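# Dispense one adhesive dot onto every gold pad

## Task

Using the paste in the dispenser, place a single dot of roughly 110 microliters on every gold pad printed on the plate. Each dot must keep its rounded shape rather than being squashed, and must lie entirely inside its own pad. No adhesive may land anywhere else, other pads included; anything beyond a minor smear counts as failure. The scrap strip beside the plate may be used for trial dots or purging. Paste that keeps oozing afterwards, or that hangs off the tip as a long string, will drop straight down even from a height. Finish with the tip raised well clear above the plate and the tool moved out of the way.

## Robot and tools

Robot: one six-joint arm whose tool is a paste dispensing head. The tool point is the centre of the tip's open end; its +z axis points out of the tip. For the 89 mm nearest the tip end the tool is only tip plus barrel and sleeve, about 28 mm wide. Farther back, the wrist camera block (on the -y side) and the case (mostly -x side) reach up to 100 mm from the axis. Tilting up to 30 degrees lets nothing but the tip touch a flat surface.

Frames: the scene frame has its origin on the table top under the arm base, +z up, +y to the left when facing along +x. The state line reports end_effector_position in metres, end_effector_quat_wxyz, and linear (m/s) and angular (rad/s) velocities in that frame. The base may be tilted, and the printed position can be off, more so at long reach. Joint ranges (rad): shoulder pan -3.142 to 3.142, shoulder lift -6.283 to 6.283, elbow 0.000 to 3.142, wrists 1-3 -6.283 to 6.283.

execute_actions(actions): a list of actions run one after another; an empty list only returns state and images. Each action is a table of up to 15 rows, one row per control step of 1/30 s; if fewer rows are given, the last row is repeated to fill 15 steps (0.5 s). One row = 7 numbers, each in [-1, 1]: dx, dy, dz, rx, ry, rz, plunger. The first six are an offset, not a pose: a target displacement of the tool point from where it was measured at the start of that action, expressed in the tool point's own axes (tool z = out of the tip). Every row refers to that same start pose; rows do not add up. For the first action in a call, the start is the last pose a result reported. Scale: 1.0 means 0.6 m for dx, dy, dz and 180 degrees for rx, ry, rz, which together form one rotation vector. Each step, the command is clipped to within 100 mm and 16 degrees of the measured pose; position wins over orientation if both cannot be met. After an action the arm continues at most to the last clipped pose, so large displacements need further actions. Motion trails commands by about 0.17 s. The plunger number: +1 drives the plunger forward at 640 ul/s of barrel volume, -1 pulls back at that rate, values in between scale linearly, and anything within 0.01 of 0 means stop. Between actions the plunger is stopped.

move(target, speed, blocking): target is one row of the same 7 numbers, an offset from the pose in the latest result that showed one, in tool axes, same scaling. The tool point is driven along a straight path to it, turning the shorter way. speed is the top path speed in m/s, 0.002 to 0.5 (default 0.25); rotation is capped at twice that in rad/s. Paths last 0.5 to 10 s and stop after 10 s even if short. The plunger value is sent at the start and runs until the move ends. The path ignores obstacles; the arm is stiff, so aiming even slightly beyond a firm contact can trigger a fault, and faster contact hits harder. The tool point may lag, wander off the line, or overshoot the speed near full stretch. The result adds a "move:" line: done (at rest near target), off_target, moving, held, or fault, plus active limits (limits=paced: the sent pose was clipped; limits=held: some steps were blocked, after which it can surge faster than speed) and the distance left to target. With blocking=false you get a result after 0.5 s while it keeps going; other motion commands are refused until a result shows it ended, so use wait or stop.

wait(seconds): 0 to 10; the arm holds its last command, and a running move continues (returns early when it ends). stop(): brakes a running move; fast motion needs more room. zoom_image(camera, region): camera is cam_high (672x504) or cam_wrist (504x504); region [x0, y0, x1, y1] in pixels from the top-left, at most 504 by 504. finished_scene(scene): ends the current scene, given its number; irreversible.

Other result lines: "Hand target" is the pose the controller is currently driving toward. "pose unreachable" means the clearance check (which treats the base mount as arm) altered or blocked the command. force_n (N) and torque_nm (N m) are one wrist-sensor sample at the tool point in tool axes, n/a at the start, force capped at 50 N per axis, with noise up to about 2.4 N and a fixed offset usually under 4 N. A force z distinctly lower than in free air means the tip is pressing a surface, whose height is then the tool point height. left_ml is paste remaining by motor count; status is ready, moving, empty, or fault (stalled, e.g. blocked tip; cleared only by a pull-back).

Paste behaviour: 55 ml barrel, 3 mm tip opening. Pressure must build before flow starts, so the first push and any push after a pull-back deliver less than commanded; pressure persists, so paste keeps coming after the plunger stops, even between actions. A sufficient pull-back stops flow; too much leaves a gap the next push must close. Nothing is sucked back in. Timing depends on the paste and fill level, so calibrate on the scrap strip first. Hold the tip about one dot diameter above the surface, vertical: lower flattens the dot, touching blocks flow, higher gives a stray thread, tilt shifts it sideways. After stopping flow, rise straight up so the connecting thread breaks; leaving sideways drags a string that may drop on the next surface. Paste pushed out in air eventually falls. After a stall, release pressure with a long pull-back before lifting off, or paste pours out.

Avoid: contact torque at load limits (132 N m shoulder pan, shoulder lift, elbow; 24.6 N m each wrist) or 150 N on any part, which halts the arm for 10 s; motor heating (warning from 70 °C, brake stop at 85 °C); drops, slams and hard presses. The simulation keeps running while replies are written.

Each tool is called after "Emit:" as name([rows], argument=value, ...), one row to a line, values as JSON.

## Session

Emit:
execute_actions(actions=[])

Scene clock: 0.00 s.
end_effector_position=(+0.4354, -0.0104, +0.2395) left_ml=26.7 status=ready force_n=(-1.9, -2.8, +0.0) torque_nm=(-0.87, +0.69, -0.25) end_effector_quat_wxyz=(-0.302, +0.665, +0.678, -0.084) end_effector_velocity=(+0.000, -0.000, +0.000) end_effector_angular_velocity=(-0.000, -0.000, +0.001)
Joint positions: [-0.341 -1.815  1.648 -1.407 -1.57  -1.912]
Joint velocities: [ 0. -0. -0.  0. -0. -0.]
Hand target: +0.435, -0.010, +0.240; -0.302, +0.665, +0.678, -0.084

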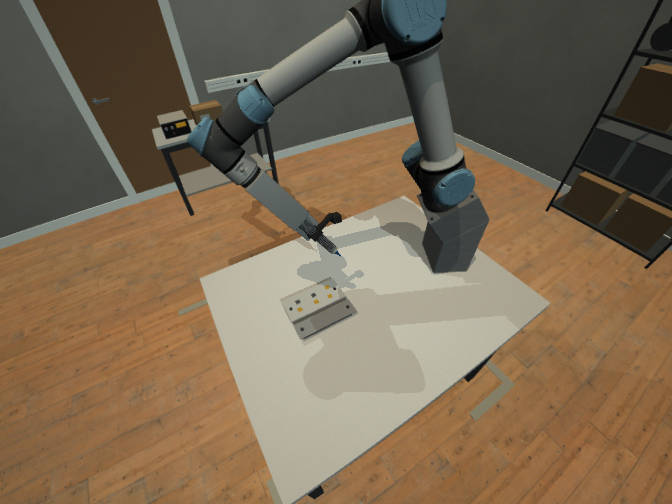

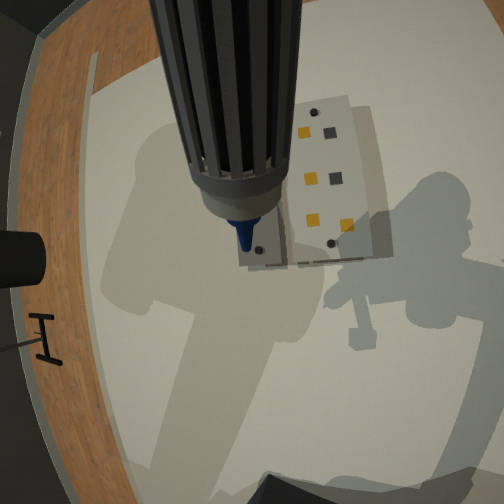

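Emit:
zoom_image(camera="cam_high", region=[265, 250, 375, 350])

Emit:
zoom_image(camera="cam_wrist", region=[210, 80, 410, 280])

Region (265, 250, 375, 350) of cam_high's 672x504 image, scaled by 4.582, with more detail than that image has; it fills the top 458 rows of this view, and the rest is white.

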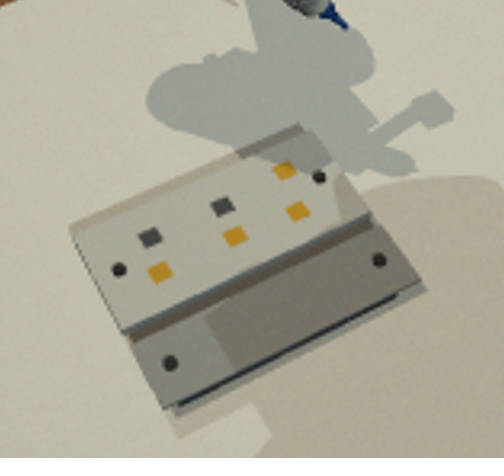

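Region (210, 80, 410, 280) of cam_wrist's 504x504 image, scaled by 2.520, with more detail than that image has.

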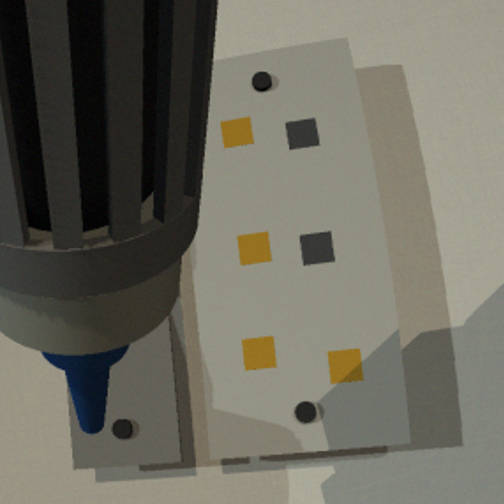

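Emit:
move(target=[0.0018, 0.2317, 0.2037, -0.1756, -0.1015, 0, 0], speed=0.25)

Scene clock: 7.50 s.
end_effector_position=(+0.4897, +0.0397, +0.0704) left_ml=26.7 status=ready force_n=(-1.8, -0.6, +1.3) torque_nm=(-0.08, +0.58, -0.31) end_effector_quat_wxyz=(-0.001, +0.700, +0.714, -0.001) end_effector_velocity=(+0.000, -0.000, -0.002) end_effector_angular_velocity=(-0.008, -0.008, +0.001)
Joint positions: [ 0.015 -1.848  2.379 -2.668 -1.88  -1.647]
Joint velocities: [ 0.008  0.009  0.009 -0.026 -0.012  0.004]
Hand target: +0.490, +0.040, +0.070; +0.000, +0.700, +0.714, -0.001
Off the commanded pose: 0.001 m, 0 deg.
move: done

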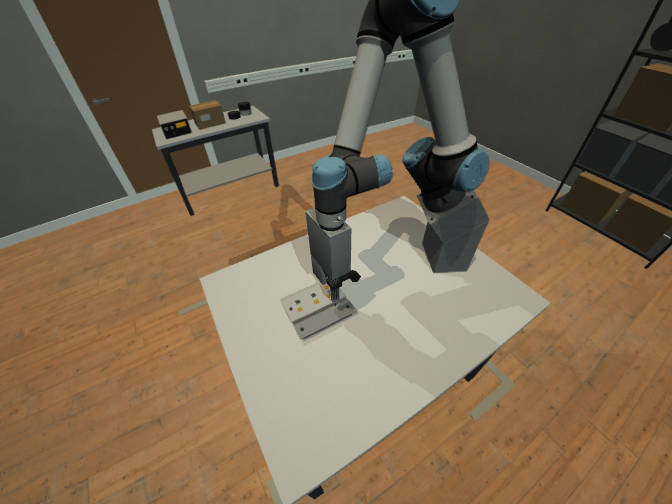

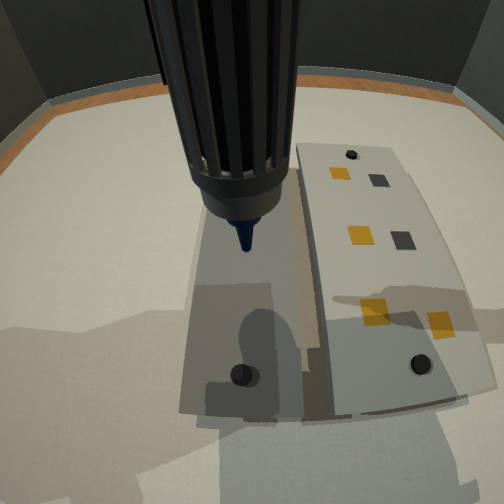

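Emit:
move(target=[0, 0, 0.042, 0, 0, 0, 0], speed=0.1)

Emit:
zoom_image(camera="cam_wrist", region=[200, 200, 340, 340])

Scene clock: 10.10 s.
end_effector_position=(+0.4896, +0.0397, +0.0455) left_ml=26.7 status=ready force_n=(-0.9, -1.0, -0.6) torque_nm=(-0.18, +0.21, -0.16) end_effector_quat_wxyz=(-0.001, +0.700, +0.714, -0.001) end_effector_velocity=(-0.000, +0.001, -0.003) end_effector_angular_velocity=(+0.002, +0.000, +0.000)
Joint positions: [-0.009 -1.781  2.395 -2.758 -1.867 -1.668]
Joint velocities: [-0.002  0.007  0.001 -0.009  0.004 -0.002]
Hand target: +0.490, +0.040, +0.045; -0.001, +0.700, +0.714, -0.001
Off the commanded pose: 0.000 m, 0 deg.
move: done

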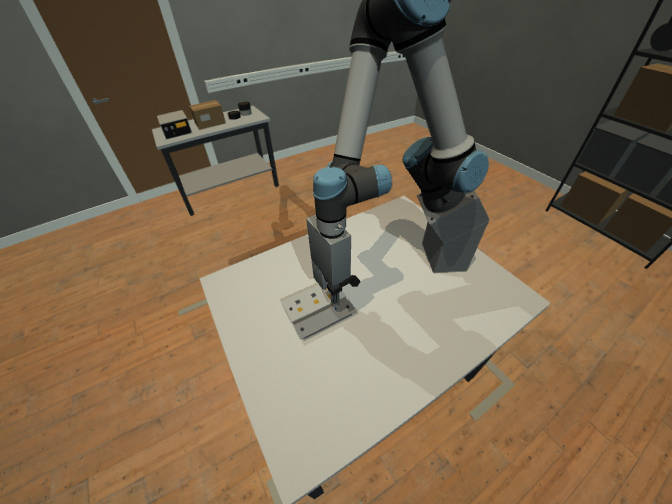

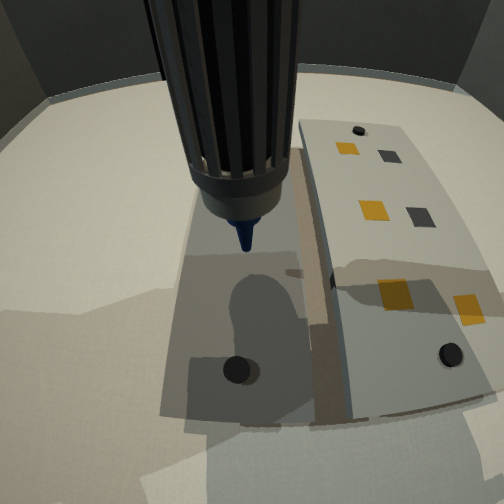

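Region (200, 200, 340, 340) of cam_wrist's 504x504 image, scaled by 3.600, with more detail than that image has.

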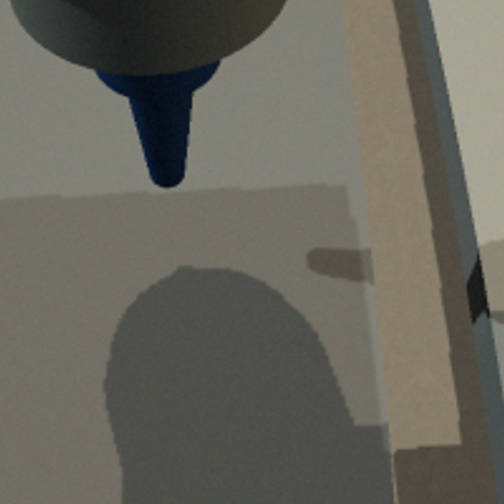

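Emit:
move(target=[0, 0, 0.0175, 0, 0, 0, 0], speed=0.04)

Emit:
wait(seconds=0.3)

Emit:
zoom_image(camera="cam_wrist", region=[200, 200, 300, 300])

Scene clock: 13.83 s.
end_effector_position=(+0.4895, +0.0396, +0.0352) left_ml=26.7 status=ready force_n=(+0.1, -1.0, -0.3) torque_nm=(-0.23, -0.16, -0.19) end_effector_quat_wxyz=(-0.001, +0.700, +0.714, -0.001) end_effector_velocity=(-0.000, +0.000, -0.002) end_effector_angular_velocity=(+0.001, +0.000, -0.001)
Joint positions: [-0.018 -1.752  2.4   -2.794 -1.862 -1.676]
Joint velocities: [-0.002  0.006  0.002 -0.008  0.002 -0.001]
Hand target: +0.490, +0.040, +0.035; -0.001, +0.700, +0.714, -0.001
Off the commanded pose: 0.000 m, 0 deg.
move: done

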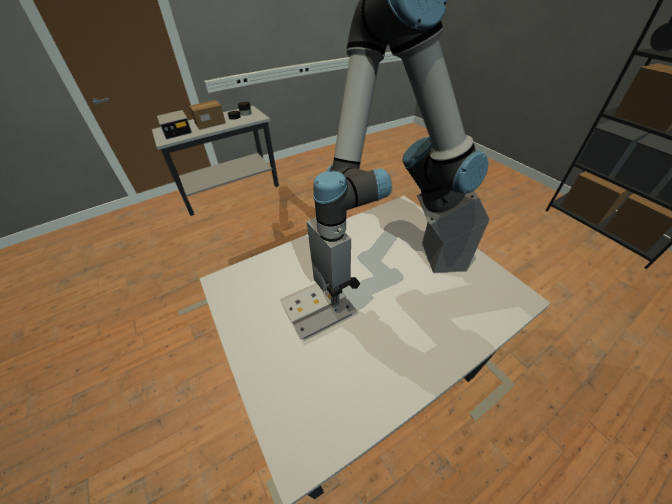

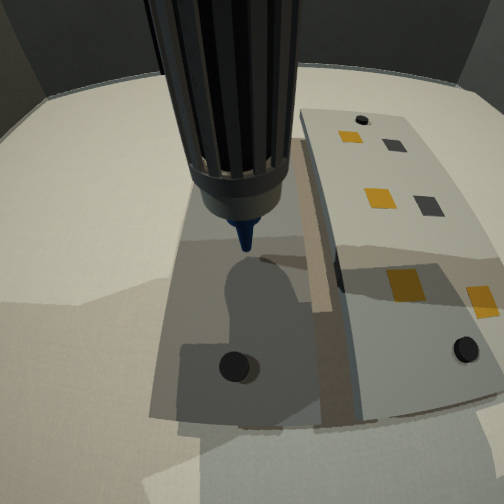

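Scene clock: 14.13 s.
end_effector_position=(+0.4896, +0.0396, +0.0350) left_ml=26.7 status=ready force_n=(-1.6, -1.6, +0.5) torque_nm=(-0.39, +0.48, -0.26) end_effector_quat_wxyz=(-0.001, +0.700, +0.714, -0.001) end_effector_velocity=(-0.001, +0.001, -0.000) end_effector_angular_velocity=(+0.002, +0.001, +0.000)
Joint positions: [-0.018 -1.751  2.4   -2.795 -1.862 -1.676]
Joint velocities: [-0.     0.     0.001  0.     0.002 -0.   ]
Hand target: +0.490, +0.040, +0.035; -0.001, +0.700, +0.714, -0.001
Off the commanded pose: 0.000 m, 0 deg.
wait: 0.30 s; at rest by 0.17 s

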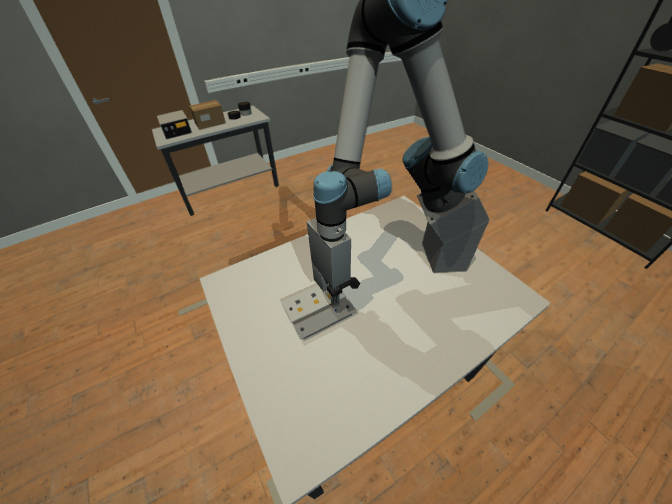

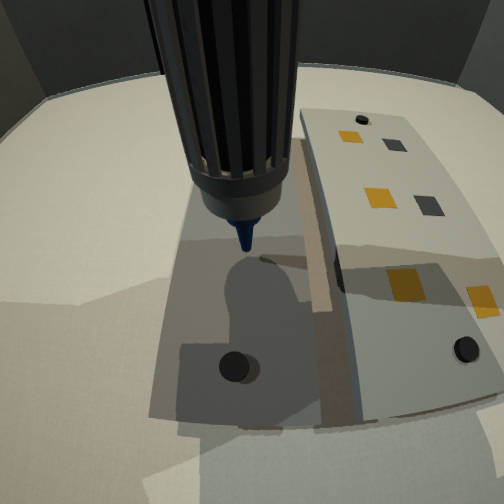

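Region (200, 200, 300, 300) of cam_wrist's 504x504 image, scaled by 5.040, with more detail than that image has.

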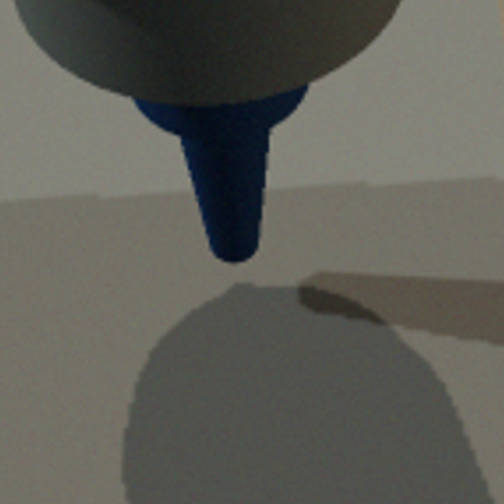

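Emit:
execute_actions([
  [[0,0,0.0025,0,0,0,0]],
  [[0,0,0,0,0,0,0.344]],
])

Emit:
wait(seconds=1)

Emit:
zoom_image(camera="cam_wrist", region=[200, 200, 300, 300])

Emit:
wait(seconds=6)

Emit:
zoom_image(camera="cam_wrist", region=[200, 200, 300, 300])

Scene clock: 17.90 s.
end_effector_position=(+0.4895, +0.0396, +0.0335) left_ml=26.6 status=moving force_n=(-1.5, -2.0, -0.4) torque_nm=(-0.60, +0.42, -0.22) end_effector_quat_wxyz=(-0.001, +0.700, +0.714, -0.001) end_effector_velocity=(+0.000, +0.000, -0.000) end_effector_angular_velocity=(+0.001, -0.001, -0.001)
Joint positions: [-0.019 -1.747  2.401 -2.801 -1.861 -1.677]
Joint velocities: [-0.     0.     0.    -0.001  0.001  0.001]
Hand target: +0.490, +0.040, +0.034; -0.001, +0.700, +0.714, -0.001
Off the commanded pose: 0.000 m, 0 deg.

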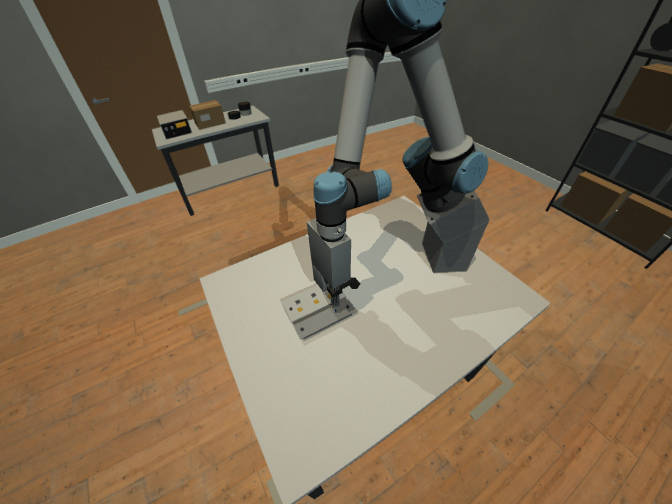

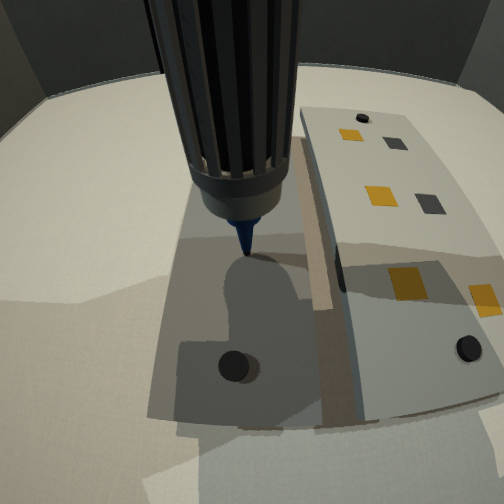

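Scene clock: 18.90 s.
end_effector_position=(+0.4895, +0.0396, +0.0335) left_ml=26.6 status=ready force_n=(-1.9, -2.6, -0.6) torque_nm=(-0.85, +0.60, -0.23) end_effector_quat_wxyz=(-0.001, +0.700, +0.714, -0.001) end_effector_velocity=(+0.001, +0.000, +0.000) end_effector_angular_velocity=(+0.000, +0.000, +0.000)
Joint positions: [-0.019 -1.747  2.401 -2.801 -1.861 -1.677]
Joint velocities: [-0.     0.    -0.002  0.002  0.    -0.   ]
Hand target: +0.490, +0.040, +0.034; -0.001, +0.700, +0.714, -0.001
Off the commanded pose: 0.000 m, 0 deg.
wait: 1.00 s; at rest by 0.20 s

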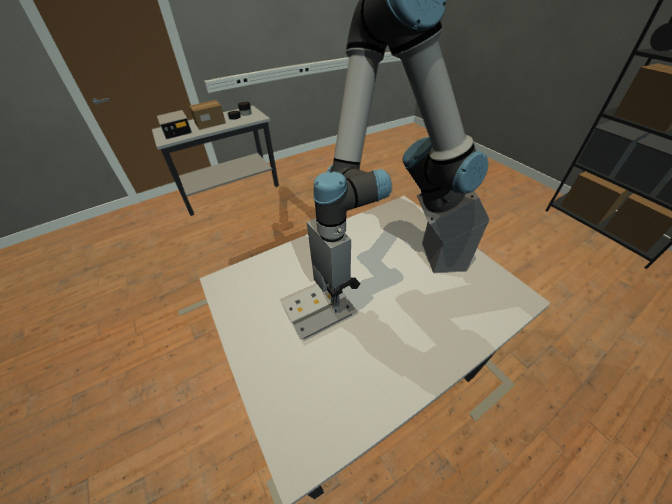

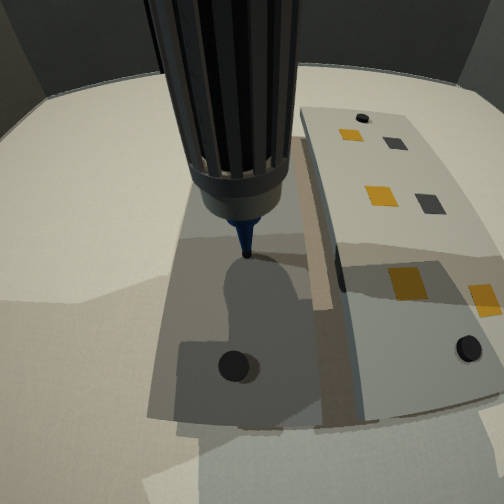

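Region (200, 200, 300, 300) of cam_wrist's 504x504 image, scaled by 5.040, with more detail than that image has.

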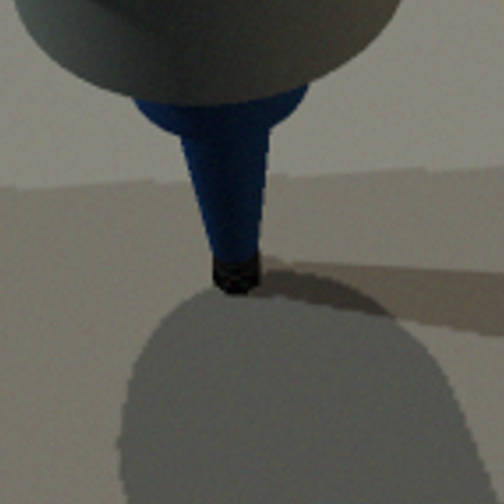

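Scene clock: 24.90 s.
end_effector_position=(+0.4895, +0.0396, +0.0335) left_ml=26.6 status=ready force_n=(-1.5, -1.1, +0.2) torque_nm=(-0.23, +0.45, -0.24) end_effector_quat_wxyz=(-0.001, +0.700, +0.714, -0.001) end_effector_velocity=(-0.000, -0.000, -0.000) end_effector_angular_velocity=(-0.001, +0.000, -0.001)
Joint positions: [-0.019 -1.747  2.401 -2.801 -1.861 -1.677]
Joint velocities: [-0.    -0.     0.    -0.    -0.001  0.001]
Hand target: +0.490, +0.040, +0.034; -0.001, +0.700, +0.714, -0.001
Off the commanded pose: 0.000 m, 0 deg.
wait: 6.00 s; at rest by 0.17 s

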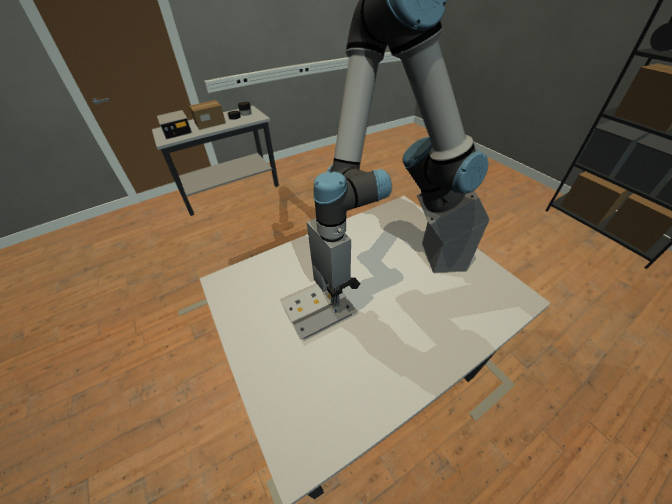

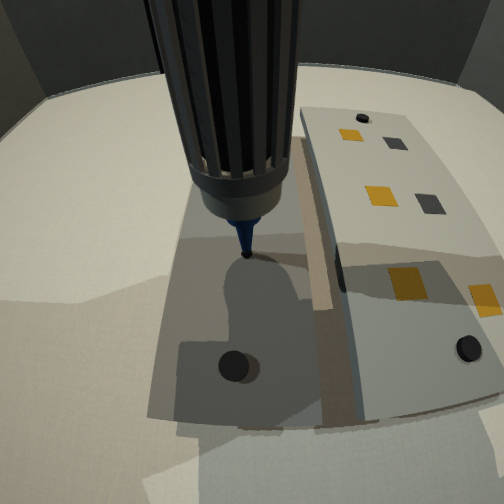

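Region (200, 200, 300, 300) of cam_wrist's 504x504 image, scaled by 5.040, with more detail than that image has.

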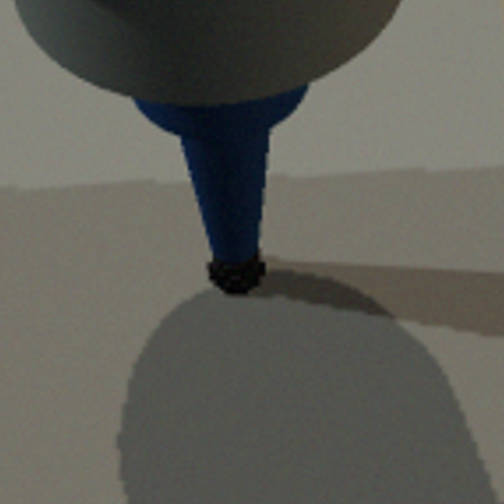

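Emit:
wait(seconds=10)

Emit:
zoom_image(camera="cam_wrist", region=[200, 200, 300, 300])

Scene clock: 35.70 s.
end_effector_position=(+0.4895, +0.0396, +0.0335) left_ml=26.6 status=ready force_n=(-1.4, -0.5, +0.0) torque_nm=(-0.02, +0.43, -0.19) end_effector_quat_wxyz=(-0.001, +0.700, +0.714, -0.001) end_effector_velocity=(-0.001, -0.000, -0.000) end_effector_angular_velocity=(-0.001, +0.000, +0.000)
Joint positions: [-0.019 -1.747  2.401 -2.801 -1.861 -1.677]
Joint velocities: [-0.     0.     0.001 -0.001 -0.001 -0.   ]
Hand target: +0.490, +0.040, +0.034; -0.001, +0.700, +0.714, -0.001
Off the commanded pose: 0.000 m, 0 deg.
wait: 10.00 s; at rest from the start

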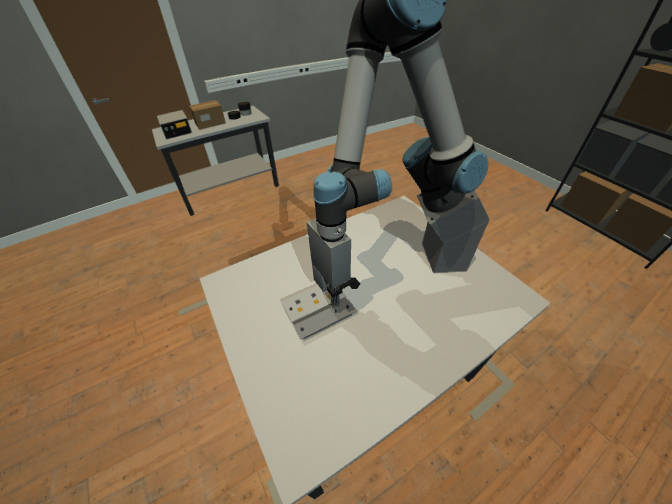

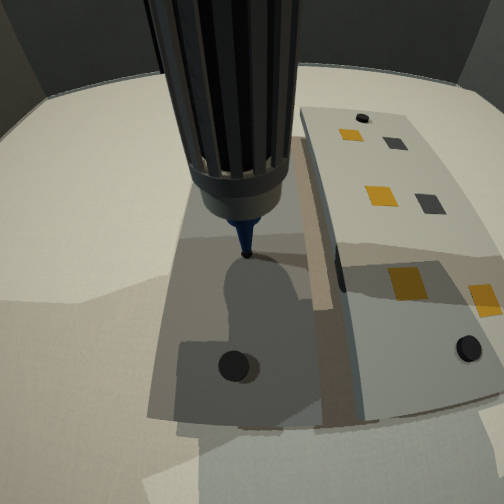

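Region (200, 200, 300, 300) of cam_wrist's 504x504 image, scaled by 5.040, with more detail than that image has.

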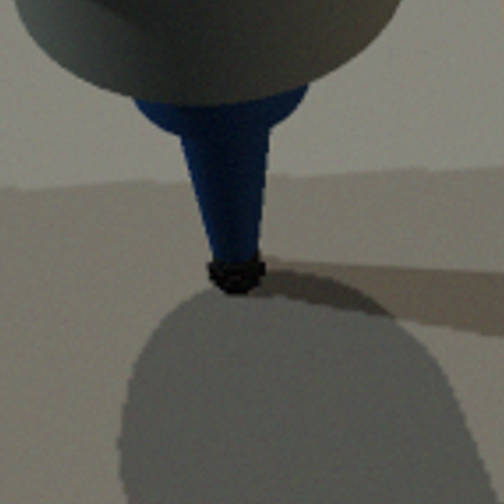

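Emit:
move(target=[0, 0, -0.065, 0, 0, 0, 0], speed=0.12)

Emit:
zoom_image(camera="cam_wrist", region=[200, 210, 300, 310])

Emit:
zoom_image(camera="cam_wrist", region=[280, 140, 500, 360])

Scene clock: 38.13 s.
end_effector_position=(+0.4897, +0.0397, +0.0723) left_ml=26.6 status=ready force_n=(-1.1, -2.6, -1.2) torque_nm=(-0.75, +0.35, -0.26) end_effector_quat_wxyz=(-0.001, +0.700, +0.714, -0.001) end_effector_velocity=(-0.001, +0.001, +0.002) end_effector_angular_velocity=(+0.001, +0.002, +0.000)
Joint positions: [ 0.017 -1.853  2.377 -2.662 -1.881 -1.645]
Joint velocities: [ 0.002 -0.006 -0.002  0.011 -0.     0.003]
Hand target: +0.490, +0.040, +0.073; -0.001, +0.700, +0.714, -0.001
Off the commanded pose: 0.000 m, 0 deg.
move: done

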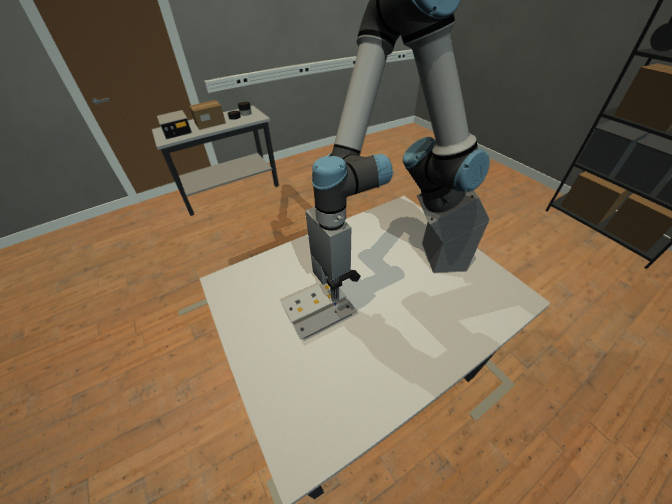

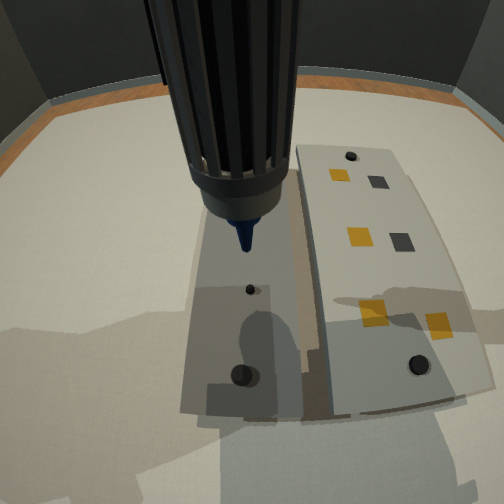

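Region (200, 210, 300, 310) of cam_wrist's 504x504 image, scaled by 5.040, with more detail than that image has.

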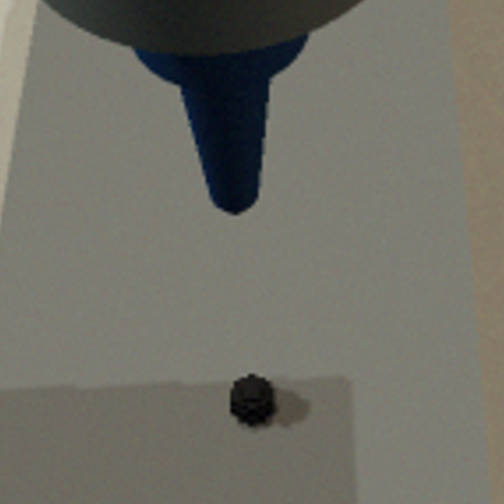

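Region (280, 140, 500, 360) of cam_wrist's 504x504 image, scaled by 2.291, with more detail than that image has.

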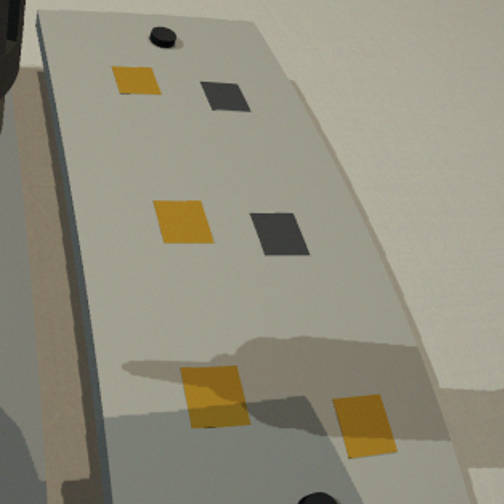

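Emit:
move(target=[-0.1207, -0.031, 0.0405, 0, 0, 0, 0], speed=0.15)

Emit:
zoom_image(camera="cam_wrist", region=[200, 220, 300, 320])

Scene clock: 43.97 s.
end_effector_position=(+0.4725, -0.0330, +0.0483) left_ml=26.6 status=ready force_n=(-0.6, -1.6, +0.8) torque_nm=(-0.47, +0.19, -0.18) end_effector_quat_wxyz=(-0.000, +0.700, +0.714, -0.001) end_effector_velocity=(-0.001, -0.003, -0.001) end_effector_angular_velocity=(+0.004, -0.001, +0.001)
Joint positions: [-0.254 -1.935  2.462 -2.719 -1.73  -1.876]
Joint velocities: [-0.019 -0.005  0.005 -0.003  0.015 -0.016]
Hand target: +0.472, -0.033, +0.048; -0.000, +0.700, +0.714, -0.001
Off the commanded pose: 0.000 m, 0 deg.
move: done

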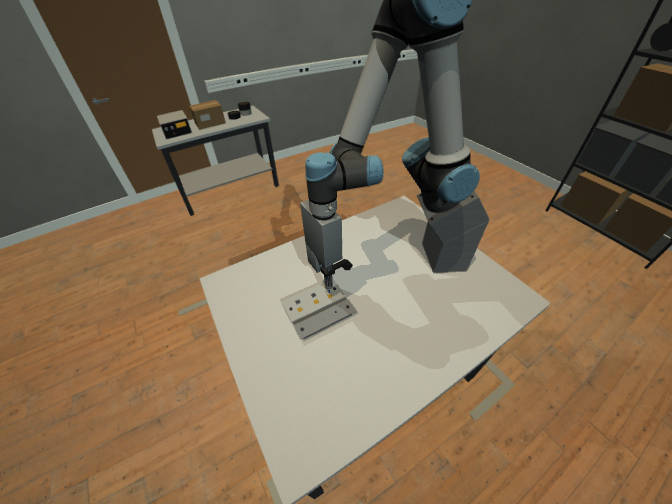

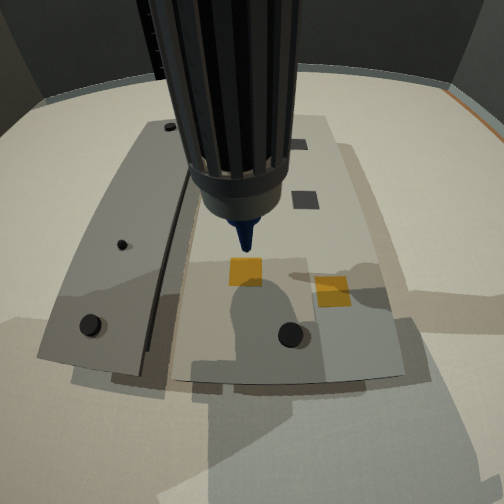

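Region (200, 220, 300, 320) of cam_wrist's 504x504 image, scaled by 5.040, with more detail than that image has.

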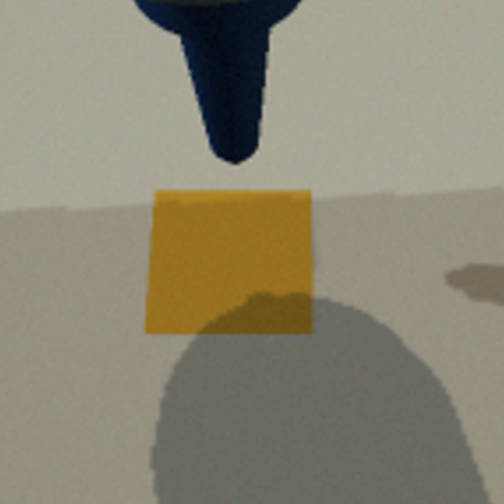

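Emit:
move(target=[0.0017, 0, 0.0213, 0, 0, 0, 0], speed=0.05)

Emit:
wait(seconds=0.3)

Emit:
zoom_image(camera="cam_wrist", region=[200, 200, 300, 300])

Scene clock: 47.03 s.
end_effector_position=(+0.4724, -0.0320, +0.0357) left_ml=26.6 status=ready force_n=(-0.5, -1.6, +1.7) torque_nm=(-0.49, +0.07, -0.21) end_effector_quat_wxyz=(-0.000, +0.700, +0.714, -0.001) end_effector_velocity=(-0.000, -0.000, -0.002) end_effector_angular_velocity=(-0.001, +0.000, +0.000)
Joint positions: [-0.258 -1.893  2.47  -2.768 -1.727 -1.88 ]
Joint velocities: [-0.     0.008  0.001 -0.009 -0.001 -0.   ]
Hand target: +0.472, -0.032, +0.035; -0.000, +0.700, +0.714, -0.001
Off the commanded pose: 0.000 m, 0 deg.
move: done

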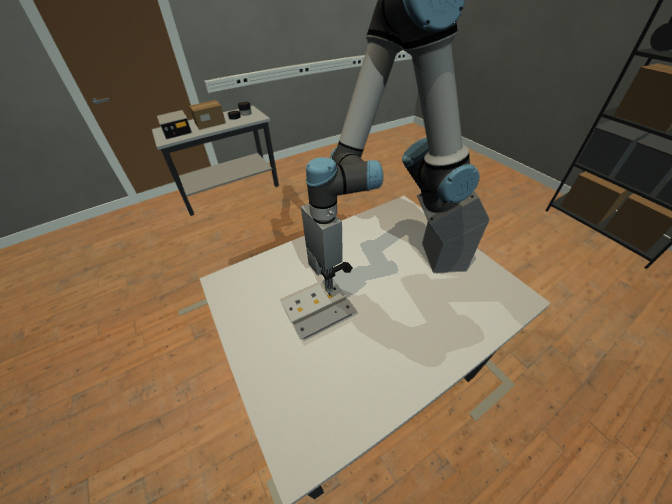

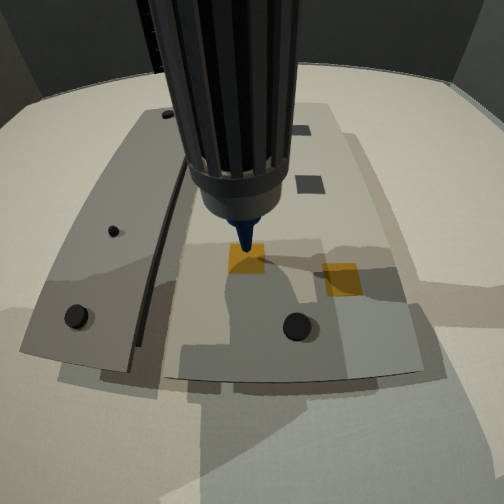

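Scene clock: 47.33 s.
end_effector_position=(+0.4724, -0.0320, +0.0355) left_ml=26.6 status=ready force_n=(-1.4, -0.5, +0.8) torque_nm=(+0.00, +0.45, -0.26) end_effector_quat_wxyz=(-0.000, +0.700, +0.714, -0.001) end_effector_velocity=(+0.001, -0.001, +0.000) end_effector_angular_velocity=(-0.002, -0.001, +0.001)
Joint positions: [-0.258 -1.893  2.47  -2.769 -1.727 -1.88 ]
Joint velocities: [ 0.     0.    -0.001 -0.    -0.001 -0.001]
Hand target: +0.472, -0.032, +0.035; -0.000, +0.700, +0.714, -0.001
Off the commanded pose: 0.000 m, 0 deg.
wait: 0.30 s; at rest by 0.17 s

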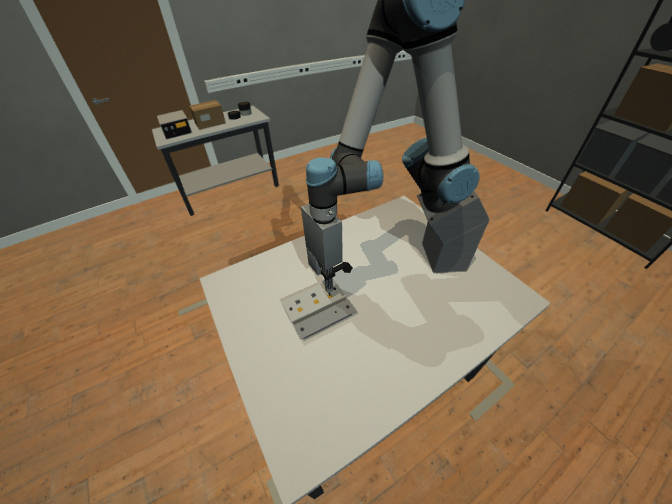

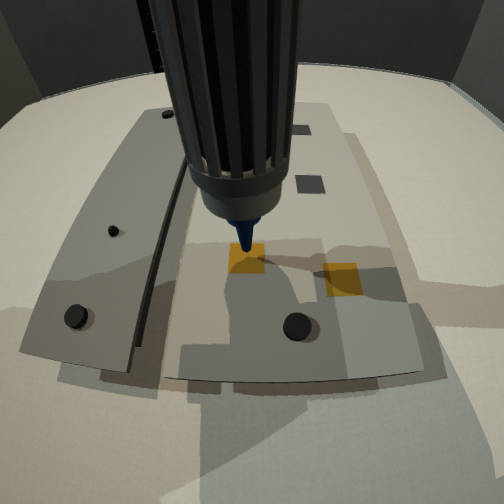

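Region (200, 200, 300, 300) of cam_wrist's 504x504 image, scaled by 5.040, with more detail than that image has.

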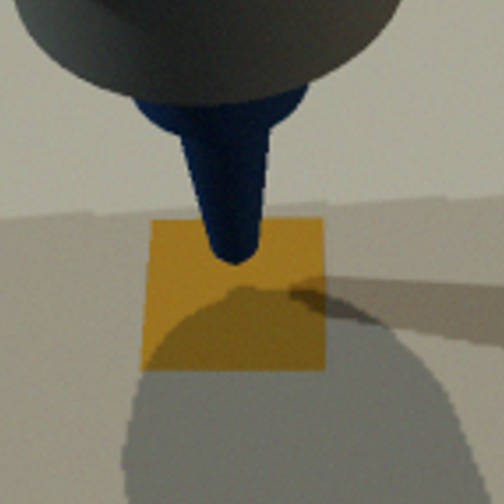

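Emit:
execute_actions([
  [[0,0,0.0025,0,0,0,0]],
  [[0,0,0,0,0,0,0.344]],
])

Emit:
wait(seconds=10)

Emit:
zoom_image(camera="cam_wrist", region=[200, 200, 300, 300])

Scene clock: 51.87 s.
end_effector_position=(+0.4724, -0.0320, +0.0340) left_ml=26.5 status=moving force_n=(-0.3, -2.0, -0.9) torque_nm=(-0.54, -0.04, -0.33) end_effector_quat_wxyz=(-0.000, +0.700, +0.714, -0.001) end_effector_velocity=(+0.000, -0.001, +0.000) end_effector_angular_velocity=(-0.001, -0.001, -0.001)
Joint positions: [-0.259 -1.888  2.471 -2.775 -1.727 -1.88 ]
Joint velocities: [ 0.    -0.     0.    -0.001 -0.001  0.   ]
Hand target: +0.472, -0.032, +0.034; -0.000, +0.700, +0.714, -0.001
Off the commanded pose: 0.000 m, 0 deg.

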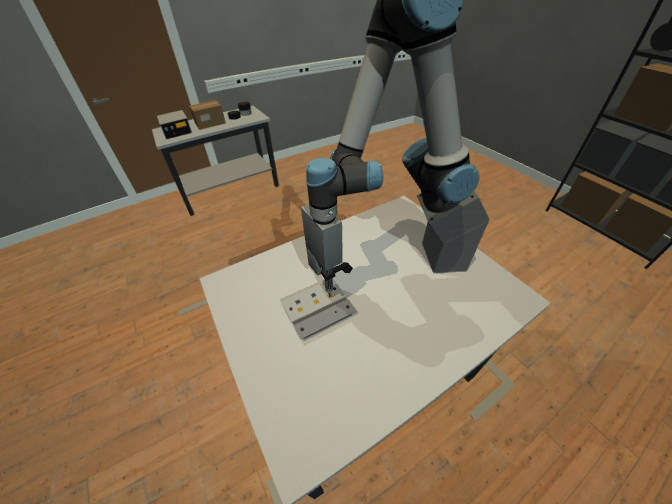

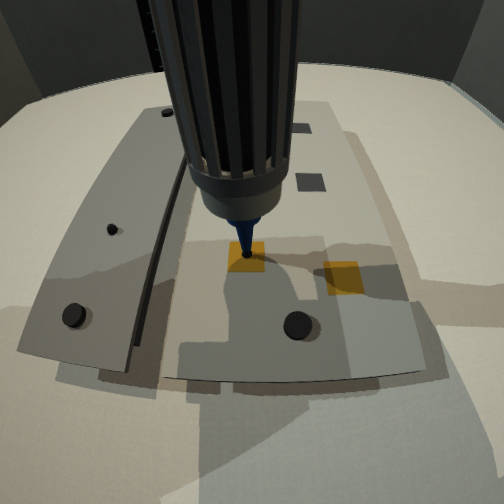

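Scene clock: 61.87 s.
end_effector_position=(+0.4724, -0.0320, +0.0340) left_ml=26.5 status=ready force_n=(-0.5, -1.9, +0.6) torque_nm=(-0.58, +0.03, -0.23) end_effector_quat_wxyz=(-0.000, +0.700, +0.714, -0.001) end_effector_velocity=(+0.000, -0.000, +0.000) end_effector_angular_velocity=(-0.001, -0.001, -0.000)
Joint positions: [-0.259 -1.888  2.471 -2.775 -1.727 -1.88 ]
Joint velocities: [-0.     0.    -0.    -0.001 -0.001  0.   ]
Hand target: +0.472, -0.032, +0.034; -0.000, +0.700, +0.714, -0.001
Off the commanded pose: 0.000 m, 0 deg.
wait: 10.00 s; at rest by 0.20 s

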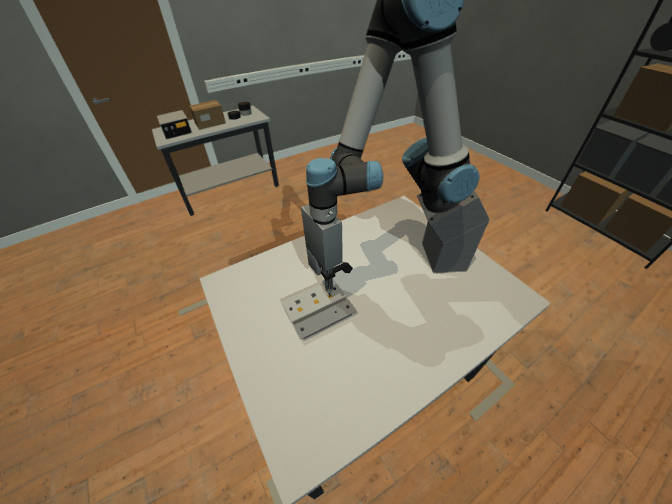

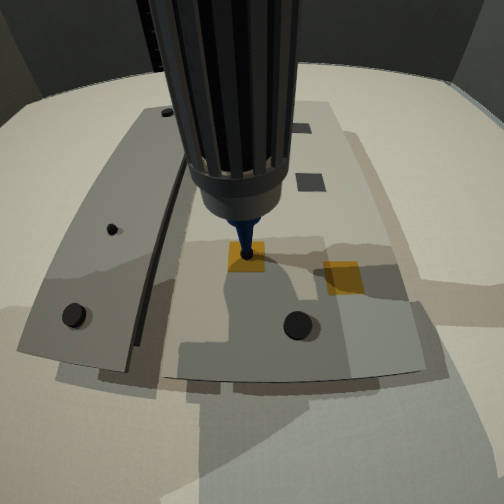

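Region (200, 200, 300, 300) of cam_wrist's 504x504 image, scaled by 5.040, with more detail than that image has.

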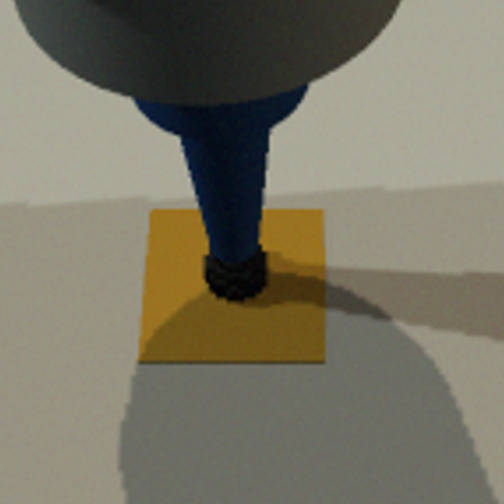

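Emit:
zoom_image(camera="cam_wrist", region=[290, 230, 390, 330])

Emit:
move(target=[0, 0, -0.065, 0, 0, 0, 0], speed=0.12)

Emit:
zoom_image(camera="cam_wrist", region=[200, 180, 360, 340])

Region (290, 230, 390, 330) of cam_wrist's 504x504 image, scaled by 5.040, with more detail than that image has.

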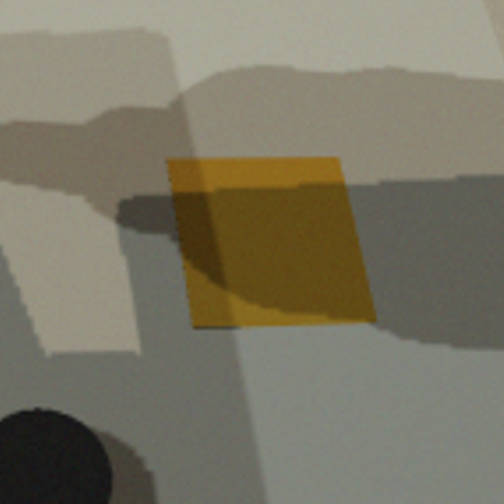

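Scene clock: 64.93 s.
end_effector_position=(+0.4726, -0.0319, +0.0728) left_ml=26.5 status=ready force_n=(-0.8, -2.5, +0.8) torque_nm=(-0.79, +0.23, -0.27) end_effector_quat_wxyz=(-0.000, +0.700, +0.714, -0.001) end_effector_velocity=(+0.000, +0.000, +0.003) end_effector_angular_velocity=(+0.001, +0.000, +0.000)
Joint positions: [-0.235 -2.007  2.444 -2.626 -1.741 -1.861]
Joint velocities: [ 0.001 -0.008 -0.003  0.012  0.     0.001]
Hand target: +0.473, -0.032, +0.073; -0.000, +0.700, +0.714, -0.001
Off the commanded pose: 0.000 m, 0 deg.
move: done

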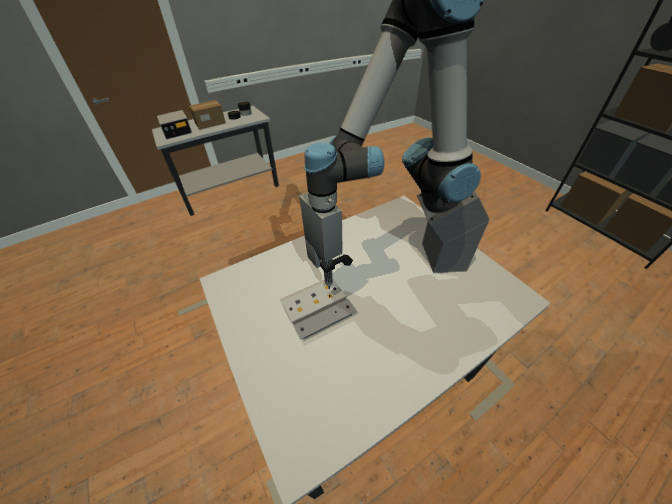

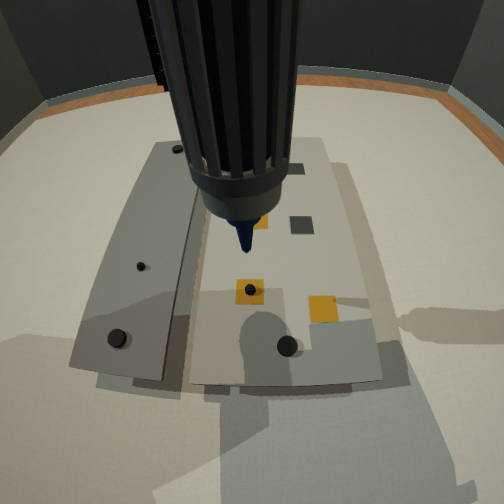

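Region (200, 180, 360, 340) of cam_wrist's 504x504 image, scaled by 3.150, with more detail than that image has.

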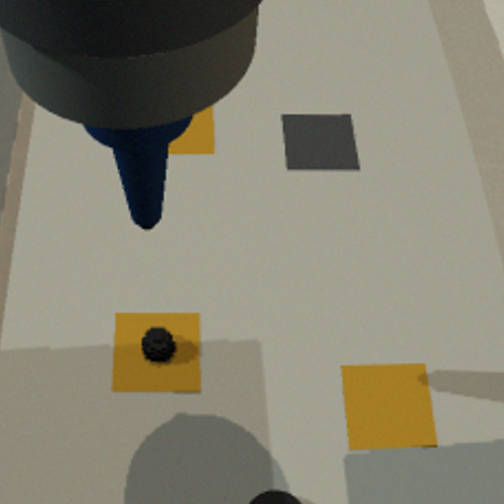

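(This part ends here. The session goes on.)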